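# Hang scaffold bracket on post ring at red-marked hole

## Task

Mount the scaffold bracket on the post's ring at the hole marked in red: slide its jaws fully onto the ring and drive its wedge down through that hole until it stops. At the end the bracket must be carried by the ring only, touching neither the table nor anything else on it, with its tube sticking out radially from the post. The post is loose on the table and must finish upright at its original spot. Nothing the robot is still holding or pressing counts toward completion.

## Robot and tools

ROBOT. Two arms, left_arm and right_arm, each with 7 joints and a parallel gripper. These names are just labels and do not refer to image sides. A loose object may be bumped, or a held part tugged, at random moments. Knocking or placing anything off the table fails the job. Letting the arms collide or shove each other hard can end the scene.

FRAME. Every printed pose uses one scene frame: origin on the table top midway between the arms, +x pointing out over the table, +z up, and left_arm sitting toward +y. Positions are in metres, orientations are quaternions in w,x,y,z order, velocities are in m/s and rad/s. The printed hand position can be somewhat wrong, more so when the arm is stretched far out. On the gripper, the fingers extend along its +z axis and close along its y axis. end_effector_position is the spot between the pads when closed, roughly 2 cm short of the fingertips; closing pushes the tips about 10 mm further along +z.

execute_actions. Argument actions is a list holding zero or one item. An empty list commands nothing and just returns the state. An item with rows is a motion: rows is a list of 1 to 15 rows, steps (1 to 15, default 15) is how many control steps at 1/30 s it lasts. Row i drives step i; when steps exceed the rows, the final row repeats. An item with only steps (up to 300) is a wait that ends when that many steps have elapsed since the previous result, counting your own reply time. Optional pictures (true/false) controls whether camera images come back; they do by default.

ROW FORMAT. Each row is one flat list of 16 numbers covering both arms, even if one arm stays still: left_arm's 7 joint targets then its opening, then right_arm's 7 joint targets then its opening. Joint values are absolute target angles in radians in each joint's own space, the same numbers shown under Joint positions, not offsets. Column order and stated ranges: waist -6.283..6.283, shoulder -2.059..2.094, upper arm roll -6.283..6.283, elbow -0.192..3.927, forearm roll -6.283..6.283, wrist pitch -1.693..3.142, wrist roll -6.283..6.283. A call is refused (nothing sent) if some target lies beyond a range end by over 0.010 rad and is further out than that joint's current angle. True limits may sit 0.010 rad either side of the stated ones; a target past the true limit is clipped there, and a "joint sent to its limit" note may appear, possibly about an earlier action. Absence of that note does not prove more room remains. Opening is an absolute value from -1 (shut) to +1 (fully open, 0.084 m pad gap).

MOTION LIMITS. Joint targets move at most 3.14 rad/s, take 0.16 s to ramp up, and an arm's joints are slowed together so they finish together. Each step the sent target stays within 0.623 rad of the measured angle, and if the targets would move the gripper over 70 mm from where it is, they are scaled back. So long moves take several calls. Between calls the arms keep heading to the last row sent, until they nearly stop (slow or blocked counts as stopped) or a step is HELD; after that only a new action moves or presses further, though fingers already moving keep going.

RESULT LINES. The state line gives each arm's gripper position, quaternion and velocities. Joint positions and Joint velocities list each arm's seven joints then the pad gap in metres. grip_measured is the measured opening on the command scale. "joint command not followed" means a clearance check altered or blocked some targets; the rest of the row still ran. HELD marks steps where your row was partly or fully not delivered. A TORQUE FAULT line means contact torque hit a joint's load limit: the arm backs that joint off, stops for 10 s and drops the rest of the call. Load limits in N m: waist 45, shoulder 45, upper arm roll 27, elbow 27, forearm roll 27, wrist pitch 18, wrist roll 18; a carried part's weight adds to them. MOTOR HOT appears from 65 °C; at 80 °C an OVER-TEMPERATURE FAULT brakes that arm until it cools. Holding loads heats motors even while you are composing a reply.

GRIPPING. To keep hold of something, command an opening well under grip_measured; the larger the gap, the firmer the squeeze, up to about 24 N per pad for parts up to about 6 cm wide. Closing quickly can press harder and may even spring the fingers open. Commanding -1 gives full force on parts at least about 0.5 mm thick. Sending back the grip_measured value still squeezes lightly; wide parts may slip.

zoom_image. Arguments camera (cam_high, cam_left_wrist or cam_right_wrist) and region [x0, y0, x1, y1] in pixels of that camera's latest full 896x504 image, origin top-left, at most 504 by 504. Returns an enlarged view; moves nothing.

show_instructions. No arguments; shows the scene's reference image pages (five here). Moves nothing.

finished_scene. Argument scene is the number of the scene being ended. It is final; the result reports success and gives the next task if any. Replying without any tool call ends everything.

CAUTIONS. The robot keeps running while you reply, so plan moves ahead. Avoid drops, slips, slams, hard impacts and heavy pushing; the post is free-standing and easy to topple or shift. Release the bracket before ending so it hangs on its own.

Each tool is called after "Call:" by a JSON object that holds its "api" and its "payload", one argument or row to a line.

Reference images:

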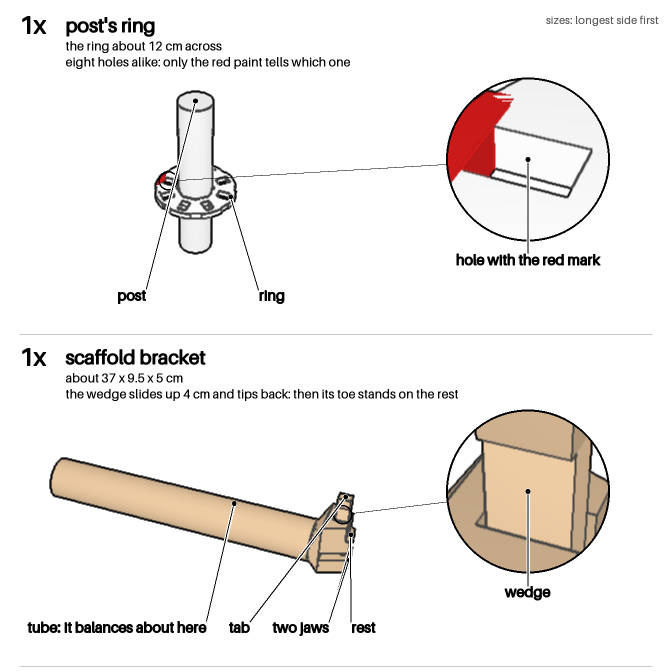

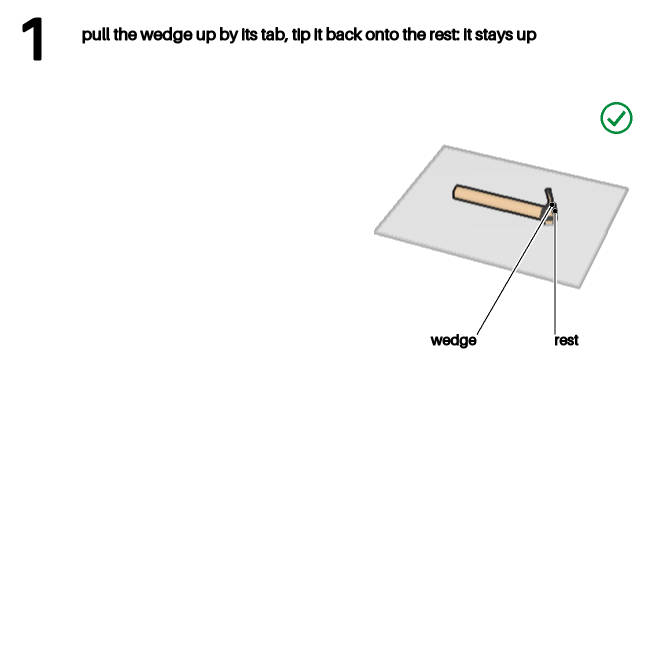

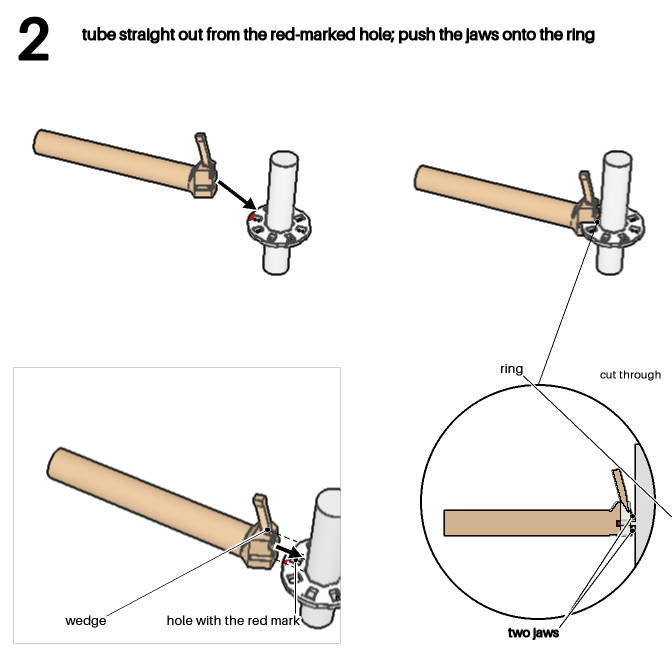

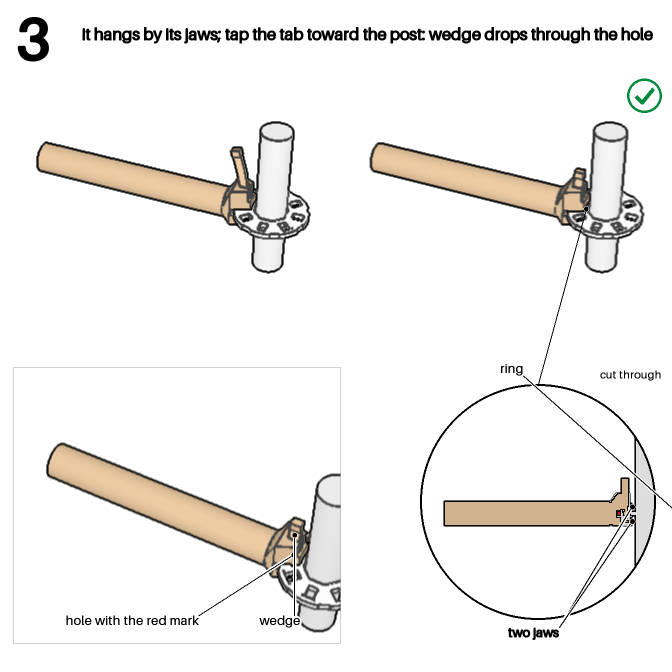

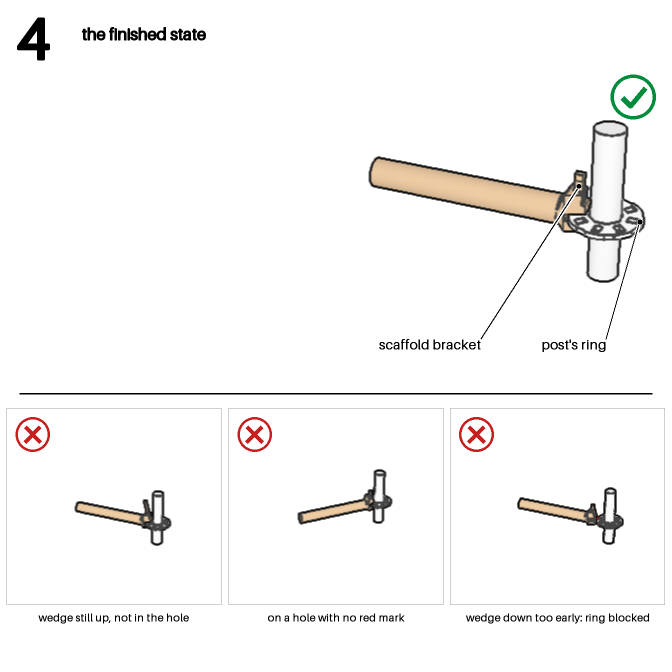

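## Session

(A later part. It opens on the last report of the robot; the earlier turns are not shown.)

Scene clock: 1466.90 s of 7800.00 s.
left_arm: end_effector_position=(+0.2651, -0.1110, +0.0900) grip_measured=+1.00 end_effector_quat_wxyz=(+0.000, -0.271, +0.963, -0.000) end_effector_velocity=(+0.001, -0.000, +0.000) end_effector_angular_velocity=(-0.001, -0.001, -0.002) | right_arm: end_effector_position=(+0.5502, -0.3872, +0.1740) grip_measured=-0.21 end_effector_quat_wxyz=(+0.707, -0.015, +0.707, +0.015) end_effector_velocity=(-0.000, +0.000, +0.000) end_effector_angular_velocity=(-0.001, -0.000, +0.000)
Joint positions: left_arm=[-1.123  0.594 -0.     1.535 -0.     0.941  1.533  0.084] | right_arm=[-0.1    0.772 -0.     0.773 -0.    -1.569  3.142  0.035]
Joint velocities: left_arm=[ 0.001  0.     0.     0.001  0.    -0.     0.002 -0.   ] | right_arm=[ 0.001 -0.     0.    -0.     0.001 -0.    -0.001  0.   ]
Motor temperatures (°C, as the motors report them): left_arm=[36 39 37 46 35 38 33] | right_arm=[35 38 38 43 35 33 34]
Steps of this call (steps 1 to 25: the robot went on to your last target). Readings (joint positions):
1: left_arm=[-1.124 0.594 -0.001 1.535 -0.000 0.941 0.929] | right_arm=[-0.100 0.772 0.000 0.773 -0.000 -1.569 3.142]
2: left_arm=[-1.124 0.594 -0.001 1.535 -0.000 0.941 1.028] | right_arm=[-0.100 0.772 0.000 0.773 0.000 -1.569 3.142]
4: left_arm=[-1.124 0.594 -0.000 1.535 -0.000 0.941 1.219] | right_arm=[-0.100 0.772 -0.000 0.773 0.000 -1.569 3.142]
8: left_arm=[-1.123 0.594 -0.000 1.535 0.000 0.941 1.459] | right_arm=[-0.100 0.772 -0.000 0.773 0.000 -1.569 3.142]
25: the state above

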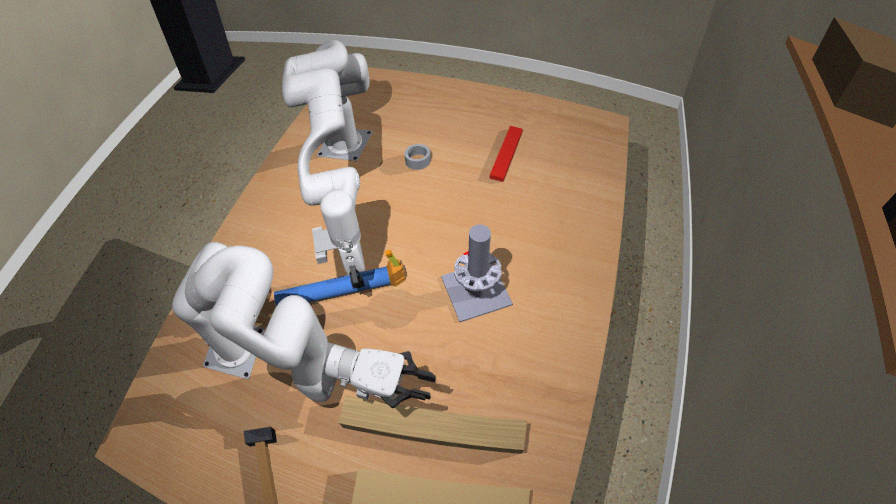

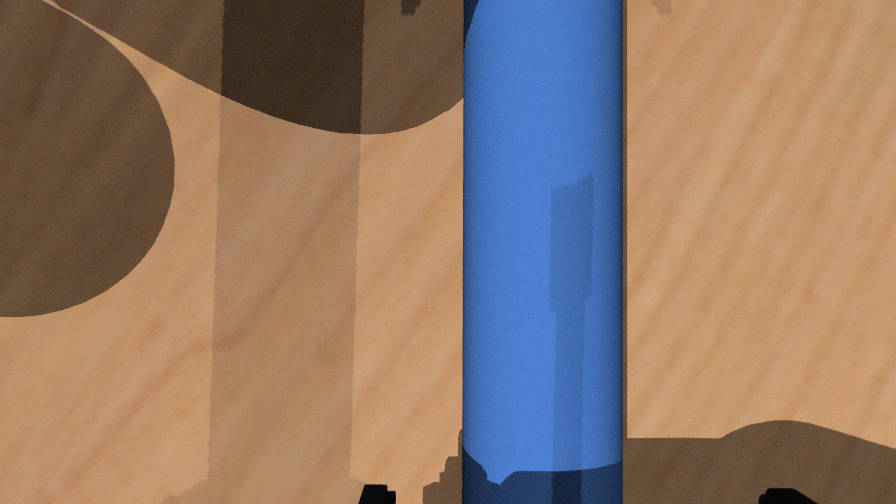

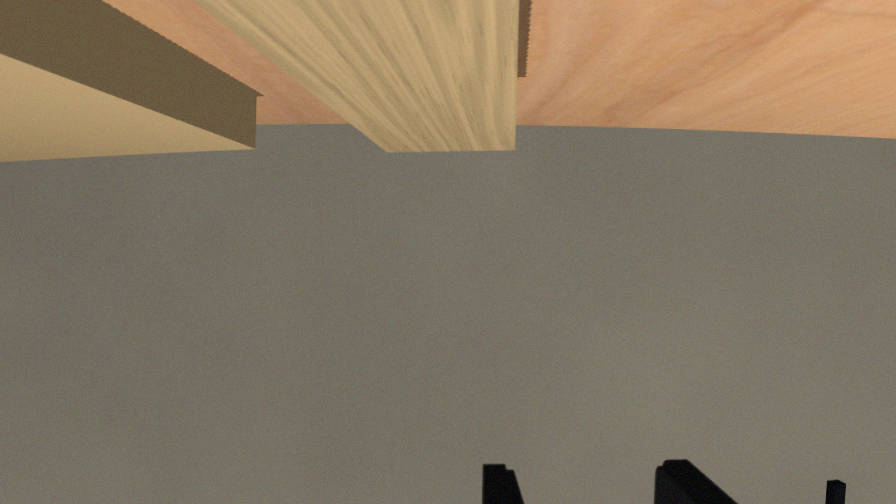

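Call:
{"api": "execute_actions", "payload": {
  "actions": [
    {"rows": [[-1.1229,0.602,0,1.531,0,0.929,1.531,1, -0.1,0.7718,0,0.7733,0,-1.5692,3.1416,-0.2],[-1.1229,0.6105,0,1.5272,0,0.9167,1.528,1, -0.1,0.7718,0,0.7733,0,-1.5692,3.1416,-0.2],[-1.1229,0.619,0,1.5238,0,0.9048,1.525,1, -0.1,0.7718,0,0.7733,0,-1.5692,3.1416,-0.2],[-1.1229,0.6276,0,1.5208,0,0.8932,1.5227,1, -0.1,0.7718,0,0.7733,0,-1.5692,3.1416,-0.2],[-1.1229,0.6363,0,1.518,0,0.8817,1.5227,1, -0.1,0.7718,0,0.7733,0,-1.5692,3.1416,-0.2],[-1.1229,0.645,0,1.5155,0,0.8705,1.5227,1, -0.1,0.7718,0,0.7733,0,-1.5692,3.1416,-0.2],[-1.1229,0.654,0,1.5134,0,0.8594,1.5227,1, -0.1,0.7718,0,0.7733,0,-1.5692,3.1416,-0.2],[-1.1229,0.663,0,1.5115,0,0.8485,1.5227,1, -0.1,0.7718,0,0.7733,0,-1.5692,3.1416,-0.2],[-1.1229,0.672,0,1.51,0,0.838,1.5227,1, -0.1,0.7718,0,0.7733,0,-1.5692,3.1416,-0.2],[-1.1229,0.681,0,1.5087,0,0.8277,1.5227,1, -0.1,0.7718,0,0.7733,0,-1.5692,3.1416,-0.2],[-1.1229,0.689,0,1.5078,0,0.8188,1.5227,1, -0.1,0.7718,0,0.7733,0,-1.5692,3.1416,-0.2],[-1.1229,0.695,0,1.5074,0,0.8124,1.5227,1, -0.1,0.7718,0,0.7733,0,-1.5692,3.1416,-0.2],[-1.1229,0.6997,0,1.5071,0,0.8074,1.5227,1, -0.1,0.7718,0,0.7733,0,-1.5692,3.1416,-0.2]], "steps": 15}
  ],
  "pictures": false
}}

Call:
{"api": "execute_actions", "payload": {
  "actions": [
    {"rows": [[-1.1229,0.6997,0,1.5071,0,0.8074,1.5227,1, -0.1,0.7718,0,0.7733,0,-1.5692,3.1416,-0.2],[-1.1229,0.6997,0,1.5071,0,0.8074,1.5227,1, -0.1,0.7718,0,0.7733,0,-1.5692,3.1416,-0.2],[-1.1229,0.6997,0,1.5071,0,0.8074,1.5227,0.9, -0.1,0.7718,0,0.7733,0,-1.5692,3.1416,-0.2],[-1.1229,0.6997,0,1.5071,0,0.8074,1.5227,0.8, -0.1,0.7718,0,0.7733,0,-1.5692,3.1416,-0.2],[-1.1229,0.6997,0,1.5071,0,0.8074,1.5227,0.7, -0.1,0.7718,0,0.7733,0,-1.5692,3.1416,-0.2],[-1.1229,0.6997,0,1.5071,0,0.8074,1.5227,0.6, -0.1,0.7718,0,0.7733,0,-1.5692,3.1416,-0.2],[-1.1229,0.6997,0,1.5071,0,0.8074,1.5227,0.5, -0.1,0.7718,0,0.7733,0,-1.5692,3.1416,-0.2],[-1.1229,0.6997,0,1.5071,0,0.8074,1.5227,0.42, -0.1,0.7718,0,0.7733,0,-1.5692,3.1416,-0.2],[-1.1229,0.6997,0,1.5071,0,0.8074,1.5227,0.35, -0.1,0.7718,0,0.7733,0,-1.5692,3.1416,-0.2],[-1.1229,0.6997,0,1.5071,0,0.8074,1.5227,0.3, -0.1,0.7718,0,0.7733,0,-1.5692,3.1416,-0.2],[-1.1229,0.6997,0,1.5071,0,0.8074,1.5227,0.26, -0.1,0.7718,0,0.7733,0,-1.5692,3.1416,-0.2],[-1.1229,0.6997,0,1.5071,0,0.8074,1.5227,0.22, -0.1,0.7718,0,0.7733,0,-1.5692,3.1416,-0.2],[-1.1229,0.6997,0,1.5071,0,0.8074,1.5227,0.19, -0.1,0.7718,0,0.7733,0,-1.5692,3.1416,-0.2],[-1.1229,0.6997,0,1.5071,0,0.8074,1.5227,0.16, -0.1,0.7718,0,0.7733,0,-1.5692,3.1416,-0.2],[-1.1229,0.6997,0,1.5071,0,0.8074,1.5227,0.13, -0.1,0.7718,0,0.7733,0,-1.5692,3.1416,-0.2]], "steps": 15}
  ],
  "pictures": false
}}

Call:
{"api": "execute_actions", "payload": {
  "actions": [
    {"rows": [[-1.1229,0.6997,0,1.5071,0,0.8074,1.5227,0.1, -0.1,0.7718,0,0.7733,0,-1.5692,3.1416,-0.2],[-1.1229,0.6997,0,1.5071,0,0.8074,1.5227,0.05, -0.1,0.7718,0,0.7733,0,-1.5692,3.1416,-0.2],[-1.1229,0.6997,0,1.5071,0,0.8074,1.5227,-0.05, -0.1,0.7718,0,0.7733,0,-1.5692,3.1416,-0.2],[-1.1229,0.6997,0,1.5071,0,0.8074,1.5227,-0.2, -0.1,0.7718,0,0.7733,0,-1.5692,3.1416,-0.2],[-1.1229,0.6997,0,1.5071,0,0.8074,1.5227,-0.5, -0.1,0.7718,0,0.7733,0,-1.5692,3.1416,-0.2],[-1.1229,0.6997,0,1.5071,0,0.8074,1.5227,-1, -0.1,0.7718,0,0.7733,0,-1.5692,3.1416,-0.2],[-1.1229,0.6997,0,1.5071,0,0.8074,1.5227,-1, -0.1,0.7718,0,0.7733,0,-1.5692,3.1416,-0.2],[-1.1229,0.6997,0,1.5071,0,0.8074,1.5227,-1, -0.1,0.7718,0,0.7733,0,-1.5692,3.1416,-0.2],[-1.1229,0.6985,0,1.5072,0,0.8087,1.5227,-1, -0.1,0.7718,0,0.7733,0,-1.5692,3.1416,-0.2],[-1.1229,0.6965,0,1.5073,0,0.8108,1.5227,-1, -0.1,0.7718,0,0.7733,0,-1.5692,3.1416,-0.2],[-1.1229,0.694,0,1.5075,0,0.8135,1.5227,-1, -0.1,0.7718,0,0.7733,0,-1.5692,3.1416,-0.2],[-1.1229,0.691,0,1.5077,0,0.8167,1.5227,-1, -0.1,0.7718,0,0.7733,0,-1.5692,3.1416,-0.2],[-1.1229,0.688,0,1.5079,0,0.8199,1.5227,-1, -0.1,0.7718,0,0.7733,0,-1.5692,3.1416,-0.2],[-1.1229,0.685,0,1.5082,0,0.8232,1.5227,-1, -0.1,0.7718,0,0.7733,0,-1.5692,3.1416,-0.2],[-1.1229,0.682,0,1.5086,0,0.8266,1.5227,-1, -0.1,0.7718,0,0.7733,0,-1.5692,3.1416,-0.2]], "steps": 15}
  ],
  "pictures": false
}}

Call:
{"api": "execute_actions", "payload": {
  "actions": [
    {"steps": 20}
  ]
}}

Scene clock: 1521.83 s of 7800.00 s.
left_arm: end_effector_position=(+0.2646, -0.1102, +0.0294) grip_measured=+1.00 end_effector_quat_wxyz=(-0.000, -0.276, +0.961, +0.002) end_effector_velocity=(-0.006, +0.010, -0.083) end_effector_angular_velocity=(+0.027, +0.015, +0.001) | right_arm: end_effector_position=(+0.5502, -0.3872, +0.1740) grip_measured=-0.21 end_effector_quat_wxyz=(+0.707, -0.015, +0.707, +0.015) end_effector_velocity=(+0.000, -0.000, +0.000) end_effector_angular_velocity=(-0.000, -0.001, -0.001)
Joint positions: left_arm=[-1.123  0.691  0.     1.507 -0.     0.819  1.523  0.084] | right_arm=[-0.1    0.772 -0.     0.773 -0.    -1.569  3.142  0.035]
Joint velocities: left_arm=[-0.     0.134 -0.    -0.031 -0.    -0.134 -0.001 -0.   ] | right_arm=[-0.001 -0.     0.     0.    -0.    -0.    -0.    -0.   ]
Motor temperatures (°C, as the motors report them): left_arm=[36 38 37 45 35 38 33] | right_arm=[35 38 38 43 35 33 34]
Steps of this call (steps 1 to 15: the robot went on to your last target; steps 16 to 90: nothing new was sent; then 51.43 s passed at rest; steps 91 to 105: all 15 steps of this action). Readings (joint positions):
91: left_arm=[-1.123 0.594 -0.000 1.535 -0.000 0.941 1.534] | right_arm=[-0.100 0.772 -0.000 0.773 0.000 -1.569 3.142]
92: left_arm=[-1.123 0.595 -0.000 1.535 0.000 0.938 1.533] | right_arm=[-0.100 0.772 -0.000 0.773 -0.000 -1.569 3.142]
94: left_arm=[-1.123 0.603 -0.000 1.532 0.000 0.924 1.530] | right_arm=[-0.100 0.772 -0.000 0.773 -0.000 -1.569 3.142]
98: left_arm=[-1.123 0.636 0.000 1.518 -0.000 0.884 1.524] | right_arm=[-0.100 0.772 -0.000 0.773 -0.000 -1.569 3.142]
105: the state above

Scene clock: 1522.33 s of 7800.00 s.
left_arm: end_effector_position=(+0.2648, -0.1106, +0.0253) grip_measured=+0.14 end_effector_quat_wxyz=(-0.000, -0.276, +0.961, +0.001) end_effector_velocity=(-0.008, +0.011, +0.000) end_effector_angular_velocity=(+0.035, +0.020, -0.003) | right_arm: end_effector_position=(+0.5502, -0.3872, +0.1740) grip_measured=-0.21 end_effector_quat_wxyz=(+0.707, -0.015, +0.707, +0.015) end_effector_velocity=(-0.000, -0.001, -0.001) end_effector_angular_velocity=(+0.002, +0.001, -0.001)
Joint positions: left_arm=[-1.123  0.699 -0.     1.506 -0.     0.809  1.523  0.05 ] | right_arm=[-0.1    0.772  0.     0.773  0.    -1.569  3.142  0.035]
Joint velocities: left_arm=[-0.001 -0.016 -0.001 -0.018  0.     0.039  0.    -0.035] | right_arm=[-0.001  0.001  0.    -0.     0.    -0.     0.002 -0.   ]
Motor temperatures (°C, as the motors report them): left_arm=[36 38 37 45 35 38 33] | right_arm=[35 38 38 43 35 33 34]
Steps of this call (steps 1 to 15: all 15 steps of this action). Readings (joint positions):
1: left_arm=[-1.123 0.695 0.000 1.506 -0.000 0.816 1.523] | right_arm=[-0.100 0.772 -0.000 0.773 -0.000 -1.569 3.142]
2: left_arm=[-1.123 0.697 0.000 1.506 -0.000 0.813 1.523] | right_arm=[-0.100 0.772 0.000 0.773 0.000 -1.569 3.142]
4: left_arm=[-1.123 0.698 0.000 1.507 -0.000 0.810 1.523] | right_arm=[-0.100 0.772 -0.000 0.773 0.000 -1.569 3.142]
8: left_arm=[-1.123 0.698 -0.000 1.508 0.000 0.808 1.523] | right_arm=[-0.100 0.772 0.000 0.773 -0.000 -1.569 3.142]
15: the state above

Scene clock: 1522.83 s of 7800.00 s.
left_arm: end_effector_position=(+0.2640, -0.1091, +0.0264) grip_measured=+0.13 end_effector_quat_wxyz=(-0.001, -0.276, +0.961, +0.003) end_effector_velocity=(-0.013, +0.027, +0.011) end_effector_angular_velocity=(+0.079, +0.044, +0.002) | right_arm: end_effector_position=(+0.5502, -0.3872, +0.1740) grip_measured=-0.21 end_effector_quat_wxyz=(+0.707, -0.015, +0.707, +0.015) end_effector_velocity=(+0.000, +0.001, +0.000) end_effector_angular_velocity=(+0.002, -0.001, +0.002)
Joint positions: left_arm=[-1.123  0.695  0.     1.505  0.     0.816  1.523  0.05 ] | right_arm=[-0.1    0.772 -0.     0.773 -0.    -1.569  3.142  0.035]
Joint velocities: left_arm=[ 0.001 -0.054  0.001 -0.036 -0.     0.109  0.     0.   ] | right_arm=[ 0.001 -0.001  0.     0.    -0.001 -0.     0.001  0.   ]
Motor temperatures (°C, as the motors report them): left_arm=[36 38 37 45 35 38 33] | right_arm=[35 38 38 43 35 33 34]
Steps of this call (steps 1 to 15: all 15 steps of this action). Readings (joint positions):
1: left_arm=[-1.123 0.698 -0.000 1.506 -0.000 0.810 1.523] | right_arm=[-0.100 0.772 0.000 0.773 -0.000 -1.569 3.142]
2: left_arm=[-1.123 0.698 -0.000 1.506 -0.000 0.810 1.523] | right_arm=[-0.100 0.772 -0.000 0.773 0.000 -1.569 3.142]
4: left_arm=[-1.123 0.699 -0.000 1.506 -0.000 0.809 1.523] | right_arm=[-0.100 0.772 0.000 0.773 0.000 -1.569 3.142]
8: left_arm=[-1.123 0.699 -0.000 1.507 -0.000 0.808 1.523] | right_arm=[-0.100 0.772 0.000 0.773 -0.000 -1.569 3.142]
15: the state above

Scene clock: 1523.50 s of 7800.00 s.
left_arm: end_effector_position=(+0.2651, -0.1110, +0.0348) grip_measured=+0.13 end_effector_quat_wxyz=(+0.000, -0.276, +0.961, +0.000) end_effector_velocity=(-0.000, -0.001, +0.001) end_effector_angular_velocity=(-0.002, -0.001, -0.000) | right_arm: end_effector_position=(+0.5502, -0.3872, +0.1740) grip_measured=-0.21 end_effector_quat_wxyz=(+0.707, -0.015, +0.707, +0.015) end_effector_velocity=(+0.000, -0.000, -0.000) end_effector_angular_velocity=(+0.001, +0.000, -0.001)
Joint positions: left_arm=[-1.123  0.682  0.     1.509  0.     0.827  1.523  0.05 ] | right_arm=[-0.1    0.772 -0.     0.773 -0.    -1.569  3.142  0.035]
Joint velocities: left_arm=[ 0.    -0.001 -0.001  0.001 -0.     0.     0.     0.   ] | right_arm=[-0.001  0.     0.     0.     0.001  0.     0.001 -0.   ]
Motor temperatures (°C, as the motors report them): left_arm=[36 38 37 45 35 38 33] | right_arm=[35 38 38 43 35 33 34]
Steps of this call (steps 1 to 20: the robot went on to your last target). Readings (joint positions):
1: left_arm=[-1.123 0.693 0.000 1.503 0.000 0.820 1.523] | right_arm=[-0.100 0.772 0.000 0.773 0.000 -1.569 3.142]
2: left_arm=[-1.123 0.691 0.000 1.503 0.000 0.823 1.523] | right_arm=[-0.100 0.772 0.000 0.773 0.000 -1.569 3.142]
4: left_arm=[-1.123 0.688 0.000 1.505 0.000 0.825 1.523] | right_arm=[-0.100 0.772 -0.000 0.773 0.000 -1.569 3.142]
8: left_arm=[-1.123 0.683 0.000 1.508 0.000 0.826 1.523] | right_arm=[-0.100 0.772 0.000 0.773 -0.000 -1.569 3.142]
20: the state above

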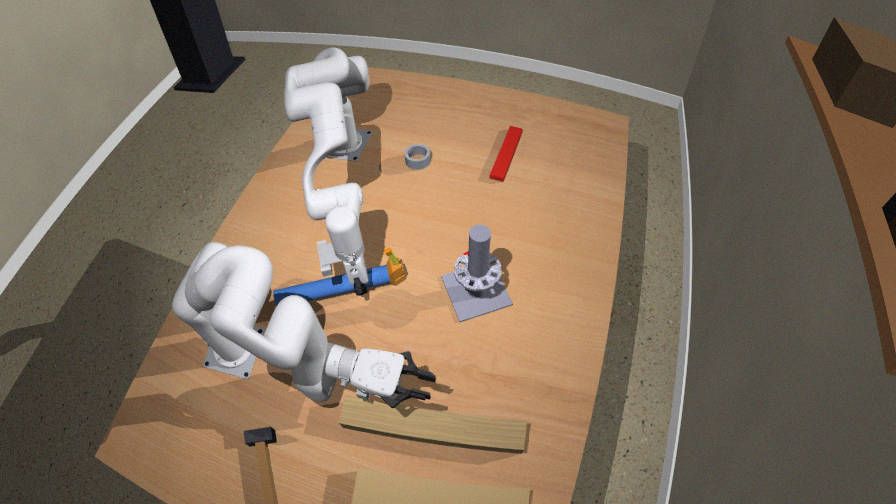

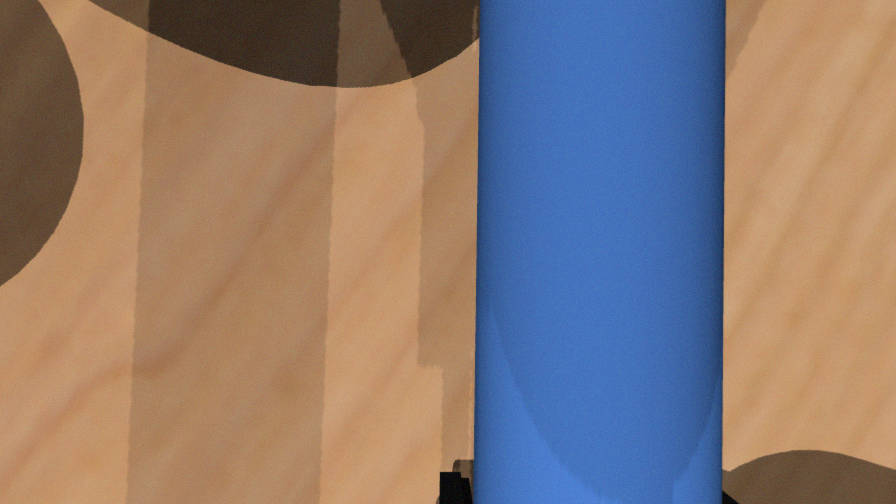

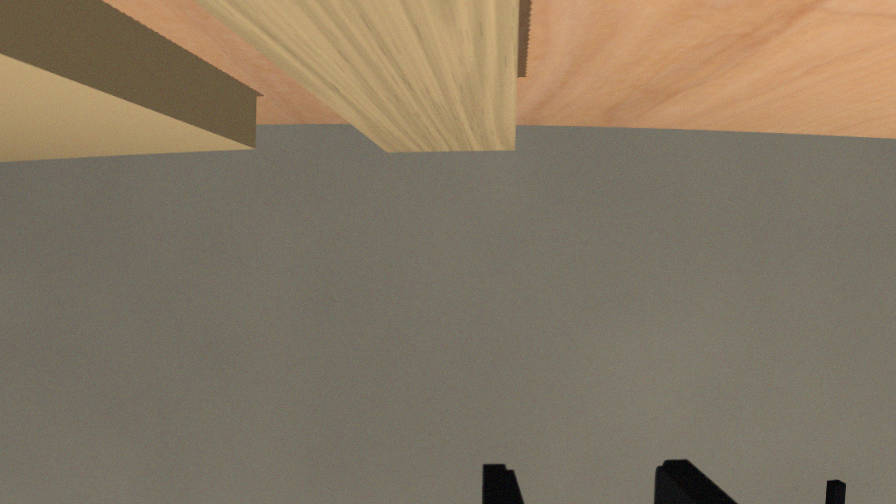

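Call:
{"api": "execute_actions", "payload": {
  "actions": [
    {"rows": [[-1.1229,0.68,0,1.5088,0,0.8288,1.5227,-1, -0.1,0.7718,0,0.7733,0,-1.5692,3.1416,-0.2],[-1.1229,0.676,0,1.5094,0,0.8334,1.5227,-1, -0.1,0.7718,0,0.7733,0,-1.5692,3.1416,-0.2],[-1.1229,0.67,0,1.5103,0,0.8403,1.5227,-1, -0.1,0.7718,0,0.7733,0,-1.5692,3.1416,-0.2],[-1.1229,0.663,0,1.5115,0,0.8485,1.5227,-1, -0.1,0.7718,0,0.7733,0,-1.5692,3.1416,-0.2],[-1.1229,0.654,0,1.5134,0,0.8594,1.5227,-1, -0.1,0.7718,0,0.7733,0,-1.5692,3.1416,-0.2],[-1.1229,0.645,0,1.5155,0,0.8705,1.5227,-1, -0.1,0.7718,0,0.7733,0,-1.5692,3.1416,-0.2],[-1.1229,0.6363,0,1.518,0,0.8817,1.5227,-1, -0.1,0.7718,0,0.7733,0,-1.5692,3.1416,-0.2],[-1.1229,0.6276,0,1.5208,0,0.8932,1.5227,-1, -0.1,0.7718,0,0.7733,0,-1.5692,3.1416,-0.2],[-1.1229,0.619,0,1.5238,0,0.9048,1.5227,-1, -0.1,0.7718,0,0.7733,0,-1.5692,3.1416,-0.2],[-1.1229,0.6105,0,1.5272,0,0.9167,1.5227,-1, -0.1,0.7718,0,0.7733,0,-1.5692,3.1416,-0.2],[-1.1229,0.602,0,1.531,0,0.929,1.5227,-1, -0.1,0.7718,0,0.7733,0,-1.5692,3.1416,-0.2],[-1.1229,0.5936,0,1.5349,0,0.9413,1.5227,-1, -0.1,0.7718,0,0.7733,0,-1.5692,3.1416,-0.2],[-1.1229,0.586,0,1.5393,0,0.9533,1.5227,-1, -0.1,0.7718,0,0.7733,0,-1.5692,3.1416,-0.2],[-1.1229,0.58,0,1.543,0,0.963,1.5227,-1, -0.1,0.7718,0,0.7733,0,-1.5692,3.1416,-0.2],[-1.1229,0.576,0,1.5455,0,0.9695,1.5227,-1, -0.1,0.7718,0,0.7733,0,-1.5692,3.1416,-0.2]], "steps": 15}
  ],
  "pictures": false
}}

Call:
{"api": "execute_actions", "payload": {
  "actions": [
    {"rows": [[-1.1229,0.574,0,1.5468,0,0.9728,1.5227,-1, -0.1,0.7718,0,0.7733,0,-1.5692,3.1416,-0.2],[-1.1229,0.573,0,1.5475,0,0.9745,1.5227,-1, -0.1,0.7718,0,0.7733,0,-1.5692,3.1416,-0.2]], "steps": 15}
  ]
}}

Scene clock: 1557.97 s of 7800.00 s.
left_arm: end_effector_position=(+0.2655, -0.1117, +0.0890) grip_measured=+0.13 end_effector_quat_wxyz=(+0.000, -0.276, +0.961, -0.001) end_effector_velocity=(-0.001, +0.002, +0.150) end_effector_angular_velocity=(+0.004, +0.002, +0.001) | right_arm: end_effector_position=(+0.5502, -0.3872, +0.1740) grip_measured=-0.21 end_effector_quat_wxyz=(+0.707, -0.015, +0.707, +0.015) end_effector_velocity=(+0.000, +0.000, +0.001) end_effector_angular_velocity=(-0.001, -0.001, -0.000)
Joint positions: left_arm=[-1.123  0.596 -0.     1.535  0.     0.937  1.523  0.05 ] | right_arm=[-0.1    0.772  0.     0.773 -0.    -1.569  3.142  0.035]
Joint velocities: left_arm=[ 0.001 -0.219  0.     0.105  0.     0.329 -0.     0.   ] | right_arm=[ 0.001 -0.001 -0.    -0.     0.    -0.    -0.001 -0.   ]
Motor temperatures (°C, as the motors report them): left_arm=[36 39 37 48 35 38 33] | right_arm=[35 38 38 43 35 33 34]
Steps of this call (steps 1 to 15: the robot went on to your last target; steps 16 to 90: nothing new was sent; then 30.97 s passed at rest; steps 91 to 105: all 15 steps of this action). Readings (joint positions):
91: left_arm=[-1.123 0.682 0.000 1.509 -0.000 0.827 1.523] | right_arm=[-0.100 0.772 0.000 0.773 0.000 -1.569 3.142]
92: left_arm=[-1.123 0.682 0.000 1.509 -0.000 0.827 1.523] | right_arm=[-0.100 0.772 -0.000 0.773 -0.000 -1.569 3.142]
94: left_arm=[-1.123 0.678 0.000 1.508 0.000 0.833 1.523] | right_arm=[-0.100 0.772 -0.000 0.773 0.000 -1.569 3.142]
98: left_arm=[-1.123 0.655 0.000 1.513 0.000 0.861 1.523] | right_arm=[-0.100 0.772 0.000 0.773 -0.000 -1.569 3.142]
105: the state above

Scene clock: 1558.47 s of 7800.00 s.
left_arm: end_effector_position=(+0.2650, -0.1109, +0.1047) grip_measured=+0.13 end_effector_quat_wxyz=(-0.000, -0.276, +0.961, +0.000) end_effector_velocity=(+0.002, -0.004, +0.008) end_effector_angular_velocity=(-0.015, -0.009, -0.002) | right_arm: end_effector_position=(+0.5502, -0.3872, +0.1740) grip_measured=-0.21 end_effector_quat_wxyz=(+0.707, -0.015, +0.707, +0.015) end_effector_velocity=(-0.000, -0.000, -0.001) end_effector_angular_velocity=(-0.002, +0.001, -0.000)
Joint positions: left_arm=[-1.123  0.573  0.     1.547  0.     0.974  1.523  0.05 ] | right_arm=[-0.1    0.772 -0.     0.773  0.    -1.569  3.142  0.035]
Joint velocities: left_arm=[-0.    -0.008  0.     0.008  0.    -0.001  0.001  0.   ] | right_arm=[-0.     0.001 -0.    -0.     0.     0.    -0.001  0.   ]
Motor temperatures (°C, as the motors report them): left_arm=[36 39 37 48 35 38 33] | right_arm=[35 38 38 43 35 33 34]
Steps of this call (steps 1 to 15: all 15 steps of this action). Readings (joint positions):
1: left_arm=[-1.123 0.589 -0.000 1.539 0.000 0.947 1.523] | right_arm=[-0.100 0.772 0.000 0.773 -0.000 -1.569 3.142]
2: left_arm=[-1.123 0.584 -0.000 1.542 -0.000 0.955 1.523] | right_arm=[-0.100 0.772 0.000 0.773 -0.000 -1.569 3.142]
4: left_arm=[-1.123 0.576 -0.000 1.546 -0.000 0.965 1.523] | right_arm=[-0.100 0.772 0.000 0.773 0.000 -1.569 3.142]
8: left_arm=[-1.123 0.575 0.000 1.546 -0.000 0.973 1.523] | right_arm=[-0.100 0.772 -0.000 0.773 0.000 -1.569 3.142]
15: the state above

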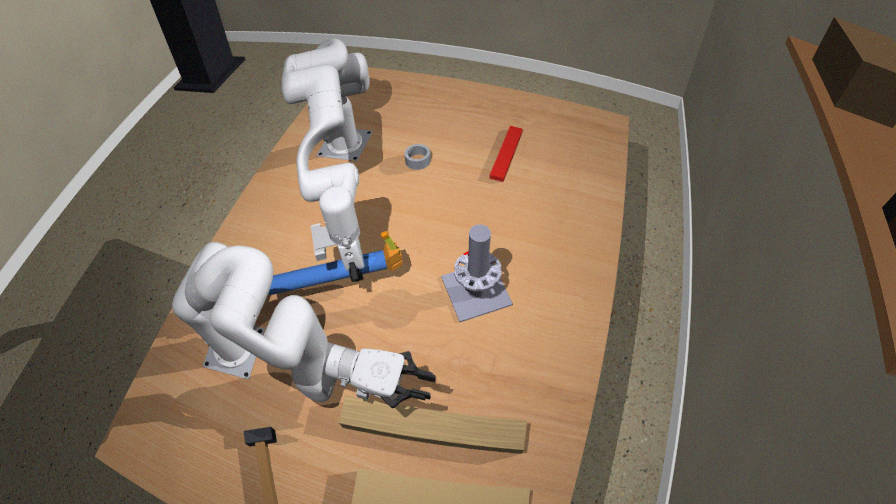

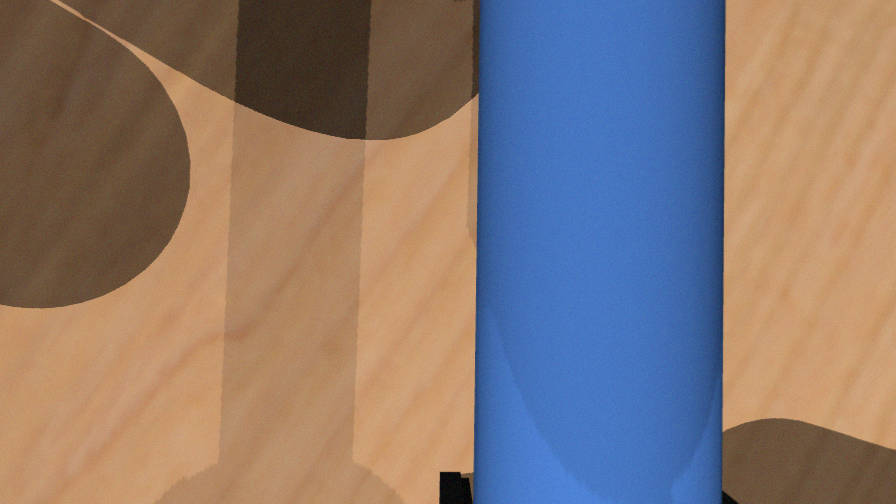

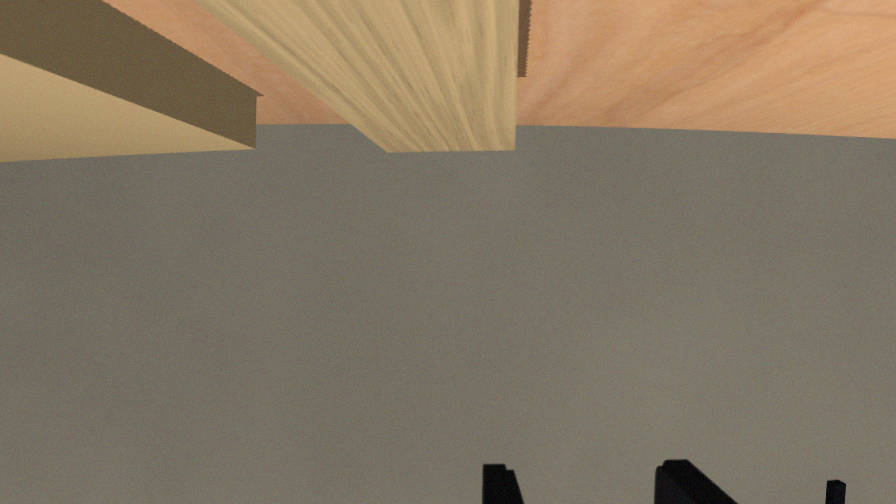

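Call:
{"api": "execute_actions", "payload": {
  "actions": [
    {"rows": [[-1.1224,0.5724,0,1.5466,0,0.9742,1.5254,-1, -0.1,0.7718,0,0.7733,0,-1.5692,3.1416,-0.2],[-1.1208,0.5706,0,1.5439,0,0.9733,1.5332,-1, -0.1,0.7718,0,0.7733,0,-1.5692,3.1416,-0.2],[-1.1182,0.5677,0,1.5396,0,0.9719,1.5459,-1, -0.1,0.7718,0,0.7733,0,-1.5692,3.1416,-0.2],[-1.1146,0.5637,0,1.5337,0,0.97,1.5632,-1, -0.1,0.7718,0,0.7733,0,-1.5692,3.1416,-0.2],[-1.1102,0.5588,0,1.5263,0,0.9675,1.585,-1, -0.1,0.7718,0,0.7733,0,-1.5692,3.1416,-0.2],[-1.1049,0.5528,0,1.5174,0,0.9646,1.611,-1, -0.1,0.7718,0,0.7733,0,-1.5692,3.1416,-0.2],[-1.0988,0.546,0,1.5072,0,0.9613,1.641,-1, -0.1,0.7718,0,0.7733,0,-1.5692,3.1416,-0.2],[-1.0919,0.5383,0,1.4958,0,0.9575,1.6746,-1, -0.1,0.7718,0,0.7733,0,-1.5692,3.1416,-0.2],[-1.0843,0.5298,0,1.4832,0,0.9533,1.7117,-1, -0.1,0.7718,0,0.7733,0,-1.5692,3.1416,-0.2],[-1.0761,0.5206,0,1.4694,0,0.9488,1.7521,-1, -0.1,0.7718,0,0.7733,0,-1.5692,3.1416,-0.2],[-1.0673,0.5107,0,1.4547,0,0.944,1.7954,-1, -0.1,0.7718,0,0.7733,0,-1.5692,3.1416,-0.2],[-1.0579,0.5002,0,1.439,0,0.9388,1.8415,-1, -0.1,0.7718,0,0.7733,0,-1.5692,3.1416,-0.2],[-1.0479,0.489,0,1.4224,0,0.9334,1.8901,-1, -0.1,0.7718,0,0.7733,0,-1.5692,3.1416,-0.2],[-1.0376,0.4774,0,1.4051,0,0.9277,1.941,-1, -0.1,0.7718,0,0.7733,0,-1.5692,3.1416,-0.2],[-1.0268,0.4653,0,1.3871,0,0.9218,1.9939,-1, -0.1,0.7718,0,0.7733,0,-1.5692,3.1416,-0.2]], "steps": 15}
  ],
  "pictures": false
}}

Call:
{"api": "execute_actions", "payload": {
  "actions": [
    {"rows": [[-1.0156,0.4528,0,1.3685,0,0.9156,2.0486,-1, -0.1,0.7718,0,0.7733,0,-1.5692,3.1416,-0.2],[-1.0041,0.44,0,1.3493,0,0.9093,2.1048,-1, -0.1,0.7718,0,0.7733,0,-1.5692,3.1416,-0.2],[-0.9924,0.4268,0,1.3297,0,0.9029,2.1624,-1, -0.1,0.7718,0,0.7733,0,-1.5692,3.1416,-0.2],[-0.9804,0.4134,0,1.3098,0,0.8963,2.2211,-1, -0.1,0.7718,0,0.7733,0,-1.5692,3.1416,-0.2],[-0.9683,0.3998,0,1.2895,0,0.8897,2.2806,-1, -0.1,0.7718,0,0.7733,0,-1.5692,3.1416,-0.2],[-0.956,0.3861,0,1.269,0,0.883,2.3407,-1, -0.1,0.7718,0,0.7733,0,-1.5692,3.1416,-0.2],[-0.9437,0.3723,0,1.2485,0,0.8762,2.4011,-1, -0.1,0.7718,0,0.7733,0,-1.5692,3.1416,-0.2],[-0.9313,0.3584,0,1.2278,0,0.8694,2.4617,-1, -0.1,0.7718,0,0.7733,0,-1.5692,3.1416,-0.2],[-0.919,0.3446,0,1.2073,0,0.8626,2.5221,-1, -0.1,0.7718,0,0.7733,0,-1.5692,3.1416,-0.2],[-0.9067,0.3309,0,1.1868,0,0.8559,2.5822,-1, -0.1,0.7718,0,0.7733,0,-1.5692,3.1416,-0.2],[-0.8946,0.3173,0,1.1665,0,0.8493,2.6417,-1, -0.1,0.7718,0,0.7733,0,-1.5692,3.1416,-0.2],[-0.8826,0.3039,0,1.1466,0,0.8427,2.7004,-1, -0.1,0.7718,0,0.7733,0,-1.5692,3.1416,-0.2],[-0.8709,0.2907,0,1.127,0,0.8363,2.758,-1, -0.1,0.7718,0,0.7733,0,-1.5692,3.1416,-0.2],[-0.8594,0.2779,0,1.1078,0,0.83,2.8142,-1, -0.1,0.7718,0,0.7733,0,-1.5692,3.1416,-0.2],[-0.8482,0.2654,0,1.0892,0,0.8238,2.8689,-1, -0.1,0.7718,0,0.7733,0,-1.5692,3.1416,-0.2]], "steps": 15}
  ],
  "pictures": false
}}

Call:
{"api": "execute_actions", "payload": {
  "actions": [
    {"rows": [[-0.8374,0.2533,0,1.0712,0,0.8179,2.9218,-1, -0.1,0.7718,0,0.7733,0,-1.5692,3.1416,-0.2],[-0.8271,0.2417,0,1.0539,0,0.8122,2.9727,-1, -0.1,0.7718,0,0.7733,0,-1.5692,3.1416,-0.2],[-0.8171,0.2305,0,1.0373,0,0.8068,3.0213,-1, -0.1,0.7718,0,0.7733,0,-1.5692,3.1416,-0.2],[-0.8077,0.22,0,1.0216,0,0.8016,3.0674,-1, -0.1,0.7718,0,0.7733,0,-1.5692,3.1416,-0.2],[-0.7989,0.2101,0,1.0069,0,0.7968,3.1107,-1, -0.1,0.7718,0,0.7733,0,-1.5692,3.1416,-0.2],[-0.7907,0.2009,0,0.9931,0,0.7923,3.1511,-1, -0.1,0.7718,0,0.7733,0,-1.5692,3.1416,-0.2],[-0.7831,0.1924,0,0.9805,0,0.7881,3.1882,-1, -0.1,0.7718,0,0.7733,0,-1.5692,3.1416,-0.2],[-0.7762,0.1847,0,0.9691,0,0.7843,3.2218,-1, -0.1,0.7718,0,0.7733,0,-1.5692,3.1416,-0.2],[-0.7701,0.1779,0,0.9589,0,0.781,3.2518,-1, -0.1,0.7718,0,0.7733,0,-1.5692,3.1416,-0.2],[-0.7648,0.1719,0,0.95,0,0.7781,3.2778,-1, -0.1,0.7718,0,0.7733,0,-1.5692,3.1416,-0.2],[-0.7604,0.167,0,0.9426,0,0.7756,3.2996,-1, -0.1,0.7718,0,0.7733,0,-1.5692,3.1416,-0.2],[-0.7568,0.163,0,0.9367,0,0.7737,3.3169,-1, -0.1,0.7718,0,0.7733,0,-1.5692,3.1416,-0.2],[-0.7542,0.1601,0,0.9324,0,0.7723,3.3297,-1, -0.1,0.7718,0,0.7733,0,-1.5692,3.1416,-0.2],[-0.7526,0.1583,0,0.9297,0,0.7714,3.3374,-1, -0.1,0.7718,0,0.7733,0,-1.5692,3.1416,-0.2],[-0.7521,0.1577,0,0.9288,0,0.7711,3.3401,-1, -0.1,0.7718,0,0.7733,0,-1.5692,3.1416,-0.2]], "steps": 15}
  ],
  "pictures": false
}}

Call:
{"api": "execute_actions", "payload": {
  "actions": [
    {"steps": 15}
  ]
}}

Scene clock: 1612.90 s of 7800.00 s.
left_arm: end_effector_position=(+0.2855, -0.0768, +0.1076) grip_measured=+0.13 end_effector_quat_wxyz=(+0.000, -0.166, +0.986, -0.000) end_effector_velocity=(+0.082, +0.154, +0.009) end_effector_angular_velocity=(+0.001, -0.001, -0.987) | right_arm: end_effector_position=(+0.5502, -0.3872, +0.1740) grip_measured=-0.21 end_effector_quat_wxyz=(+0.707, -0.015, +0.707, +0.015) end_effector_velocity=(+0.000, -0.000, +0.000) end_effector_angular_velocity=(+0.001, +0.000, -0.001)
Joint positions: left_arm=[-1.065  0.508  0.     1.451  0.     0.943  1.808  0.05 ] | right_arm=[-0.1    0.772 -0.     0.773 -0.    -1.569  3.142  0.035]
Joint velocities: left_arm=[ 0.258 -0.287  0.002 -0.426  0.001 -0.139  1.246  0.   ] | right_arm=[-0.    -0.     0.    -0.     0.001  0.     0.001 -0.   ]
Motor temperatures (°C, as the motors report them): left_arm=[36 40 37 49 35 39 33] | right_arm=[35 38 38 43 35 33 34]
Steps of this call (steps 1 to 15: the robot went on to your last target; steps 16 to 90: nothing new was sent; then 50.93 s passed at rest; steps 91 to 105: all 15 steps of this action). Readings (joint positions):
91: left_arm=[-1.123 0.573 -0.000 1.547 0.000 0.974 1.523] | right_arm=[-0.100 0.772 0.000 0.773 0.000 -1.569 3.142]
92: left_arm=[-1.123 0.573 -0.000 1.547 -0.000 0.974 1.524] | right_arm=[-0.100 0.772 -0.000 0.773 -0.000 -1.569 3.142]
94: left_arm=[-1.121 0.571 -0.000 1.545 -0.000 0.973 1.532] | right_arm=[-0.100 0.772 0.000 0.773 -0.000 -1.569 3.142]
98: left_arm=[-1.111 0.559 -0.001 1.526 -0.000 0.967 1.586] | right_arm=[-0.100 0.772 0.000 0.773 0.000 -1.569 3.142]
105: the state above

Scene clock: 1613.40 s of 7800.00 s.
left_arm: end_effector_position=(+0.3225, +0.0262, +0.1097) grip_measured=+0.13 end_effector_quat_wxyz=(+0.000, +0.154, +0.988, -0.000) end_effector_velocity=(+0.048, +0.229, -0.003) end_effector_angular_velocity=(+0.002, +0.000, -1.391) | right_arm: end_effector_position=(+0.5502, -0.3872, +0.1740) grip_measured=-0.21 end_effector_quat_wxyz=(+0.707, -0.015, +0.707, +0.015) end_effector_velocity=(-0.000, +0.001, -0.000) end_effector_angular_velocity=(-0.000, +0.001, +0.003)
Joint positions: left_arm=[-0.899  0.323  0.     1.175  0.     0.852  2.617  0.05 ] | right_arm=[-0.1    0.772  0.     0.773  0.    -1.569  3.142  0.035]
Joint velocities: left_arm=[ 0.359 -0.401 -0.    -0.598  0.001 -0.195  1.749  0.   ] | right_arm=[ 0.001  0.001  0.001 -0.    -0.001  0.    -0.    -0.   ]
Motor temperatures (°C, as the motors report them): left_arm=[36 40 37 49 35 39 33] | right_arm=[35 38 38 43 35 33 34]
Steps of this call (steps 1 to 15: all 15 steps of this action). Readings (joint positions):
1: left_arm=[-1.056 0.498 0.000 1.436 0.000 0.938 1.851] | right_arm=[-0.100 0.772 0.000 0.773 0.000 -1.569 3.142]
2: left_arm=[-1.046 0.488 0.000 1.421 0.000 0.933 1.896] | right_arm=[-0.100 0.772 0.000 0.773 -0.000 -1.569 3.142]
4: left_arm=[-1.027 0.465 0.000 1.387 0.000 0.922 1.993] | right_arm=[-0.100 0.772 -0.000 0.773 0.000 -1.569 3.142]
8: left_arm=[-0.983 0.416 0.000 1.314 0.000 0.898 2.208] | right_arm=[-0.100 0.772 0.000 0.773 -0.000 -1.569 3.142]
15: the state above

Scene clock: 1613.90 s of 7800.00 s.
left_arm: end_effector_position=(+0.3302, +0.1139, +0.1055) grip_measured=+0.13 end_effector_quat_wxyz=(-0.000, +0.411, +0.912, +0.000) end_effector_velocity=(-0.002, +0.074, -0.006) end_effector_angular_velocity=(+0.002, +0.001, -0.445) | right_arm: end_effector_position=(+0.5502, -0.3872, +0.1740) grip_measured=-0.21 end_effector_quat_wxyz=(+0.707, -0.015, +0.707, +0.015) end_effector_velocity=(-0.000, -0.000, +0.000) end_effector_angular_velocity=(-0.001, -0.000, -0.001)
Joint positions: left_arm=[-0.762  0.169  0.     0.945  0.     0.777  3.29   0.05 ] | right_arm=[-0.1    0.772  0.     0.773 -0.    -1.569  3.142  0.035]
Joint velocities: left_arm=[ 0.116 -0.128  0.001 -0.193  0.001 -0.063  0.562 -0.   ] | right_arm=[ 0.    -0.    -0.    -0.     0.001 -0.    -0.001 -0.   ]
Motor temperatures (°C, as the motors report them): left_arm=[36 40 37 49 35 39 33] | right_arm=[35 38 38 43 35 33 34]
Steps of this call (steps 1 to 15: all 15 steps of this action). Readings (joint positions):
1: left_arm=[-0.887 0.309 0.000 1.155 0.000 0.846 2.675] | right_arm=[-0.100 0.772 -0.000 0.773 -0.000 -1.569 3.142]
2: left_arm=[-0.876 0.296 0.000 1.136 0.000 0.839 2.733] | right_arm=[-0.100 0.772 -0.000 0.773 0.000 -1.569 3.142]
4: left_arm=[-0.853 0.270 0.000 1.097 0.000 0.827 2.845] | right_arm=[-0.100 0.772 0.000 0.773 0.000 -1.569 3.142]
8: left_arm=[-0.811 0.224 0.000 1.028 0.000 0.804 3.049] | right_arm=[-0.100 0.772 0.000 0.773 -0.000 -1.569 3.142]
15: the state above

Scene clock: 1614.40 s of 7800.00 s.
left_arm: end_effector_position=(+0.3299, +0.1198, +0.1050) grip_measured=+0.13 end_effector_quat_wxyz=(+0.000, +0.429, +0.903, -0.000) end_effector_velocity=(+0.000, +0.001, +0.000) end_effector_angular_velocity=(-0.001, -0.001, -0.001) | right_arm: end_effector_position=(+0.5502, -0.3872, +0.1740) grip_measured=-0.21 end_effector_quat_wxyz=(+0.707, -0.015, +0.707, +0.015) end_effector_velocity=(-0.000, +0.000, -0.001) end_effector_angular_velocity=(-0.002, +0.002, +0.000)
Joint positions: left_arm=[-0.752  0.158 -0.     0.929 -0.     0.771  3.34   0.05 ] | right_arm=[-0.1    0.772 -0.     0.773  0.    -1.569  3.142  0.035]
Joint velocities: left_arm=[ 0.001 -0.001  0.001 -0.    -0.     0.     0.003  0.   ] | right_arm=[ 0.001  0.001 -0.001 -0.001  0.001  0.    -0.001  0.   ]
Motor temperatures (°C, as the motors report them): left_arm=[36 40 37 49 35 39 33] | right_arm=[35 38 38 43 35 33 34]
Steps of this call (steps 1 to 15: the robot went on to your last target). Readings (joint positions):
1: left_arm=[-0.759 0.165 0.000 0.940 0.000 0.775 3.306] | right_arm=[-0.100 0.772 0.000 0.773 0.000 -1.569 3.142]
2: left_arm=[-0.756 0.163 0.000 0.936 0.000 0.774 3.317] | right_arm=[-0.100 0.772 -0.000 0.773 0.000 -1.569 3.142]
4: left_arm=[-0.754 0.160 -0.000 0.933 -0.000 0.772 3.329] | right_arm=[-0.100 0.772 0.000 0.773 -0.000 -1.569 3.142]
8: left_arm=[-0.753 0.158 -0.001 0.930 -0.000 0.771 3.337] | right_arm=[-0.100 0.772 0.000 0.773 0.000 -1.569 3.142]
15: the state above

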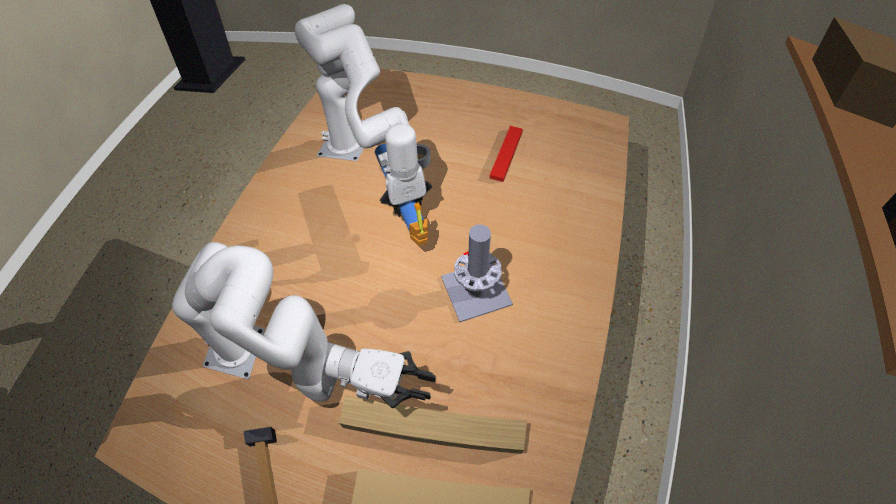

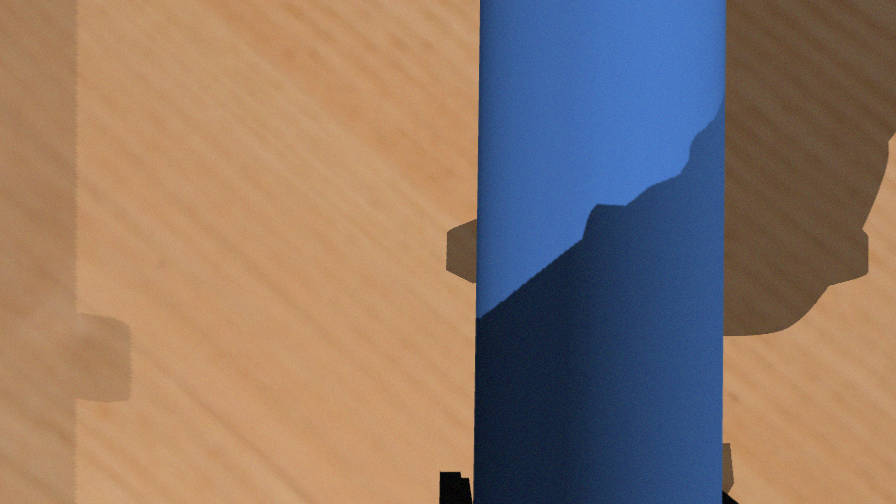

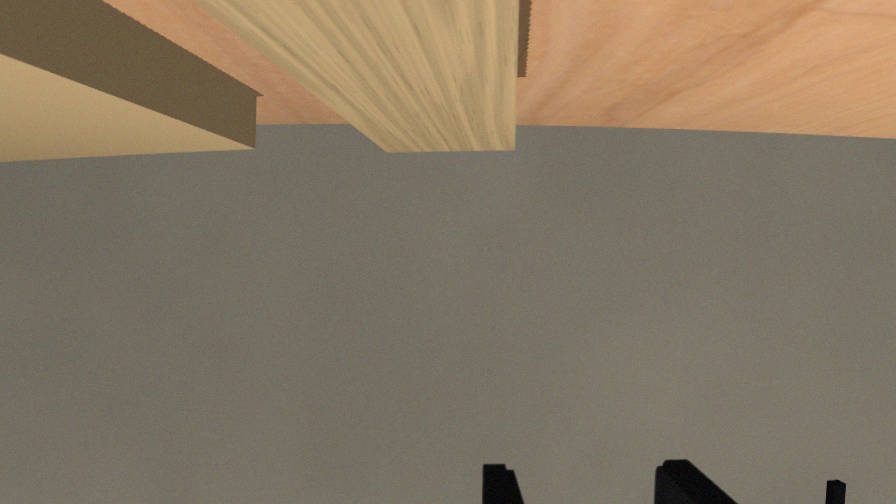

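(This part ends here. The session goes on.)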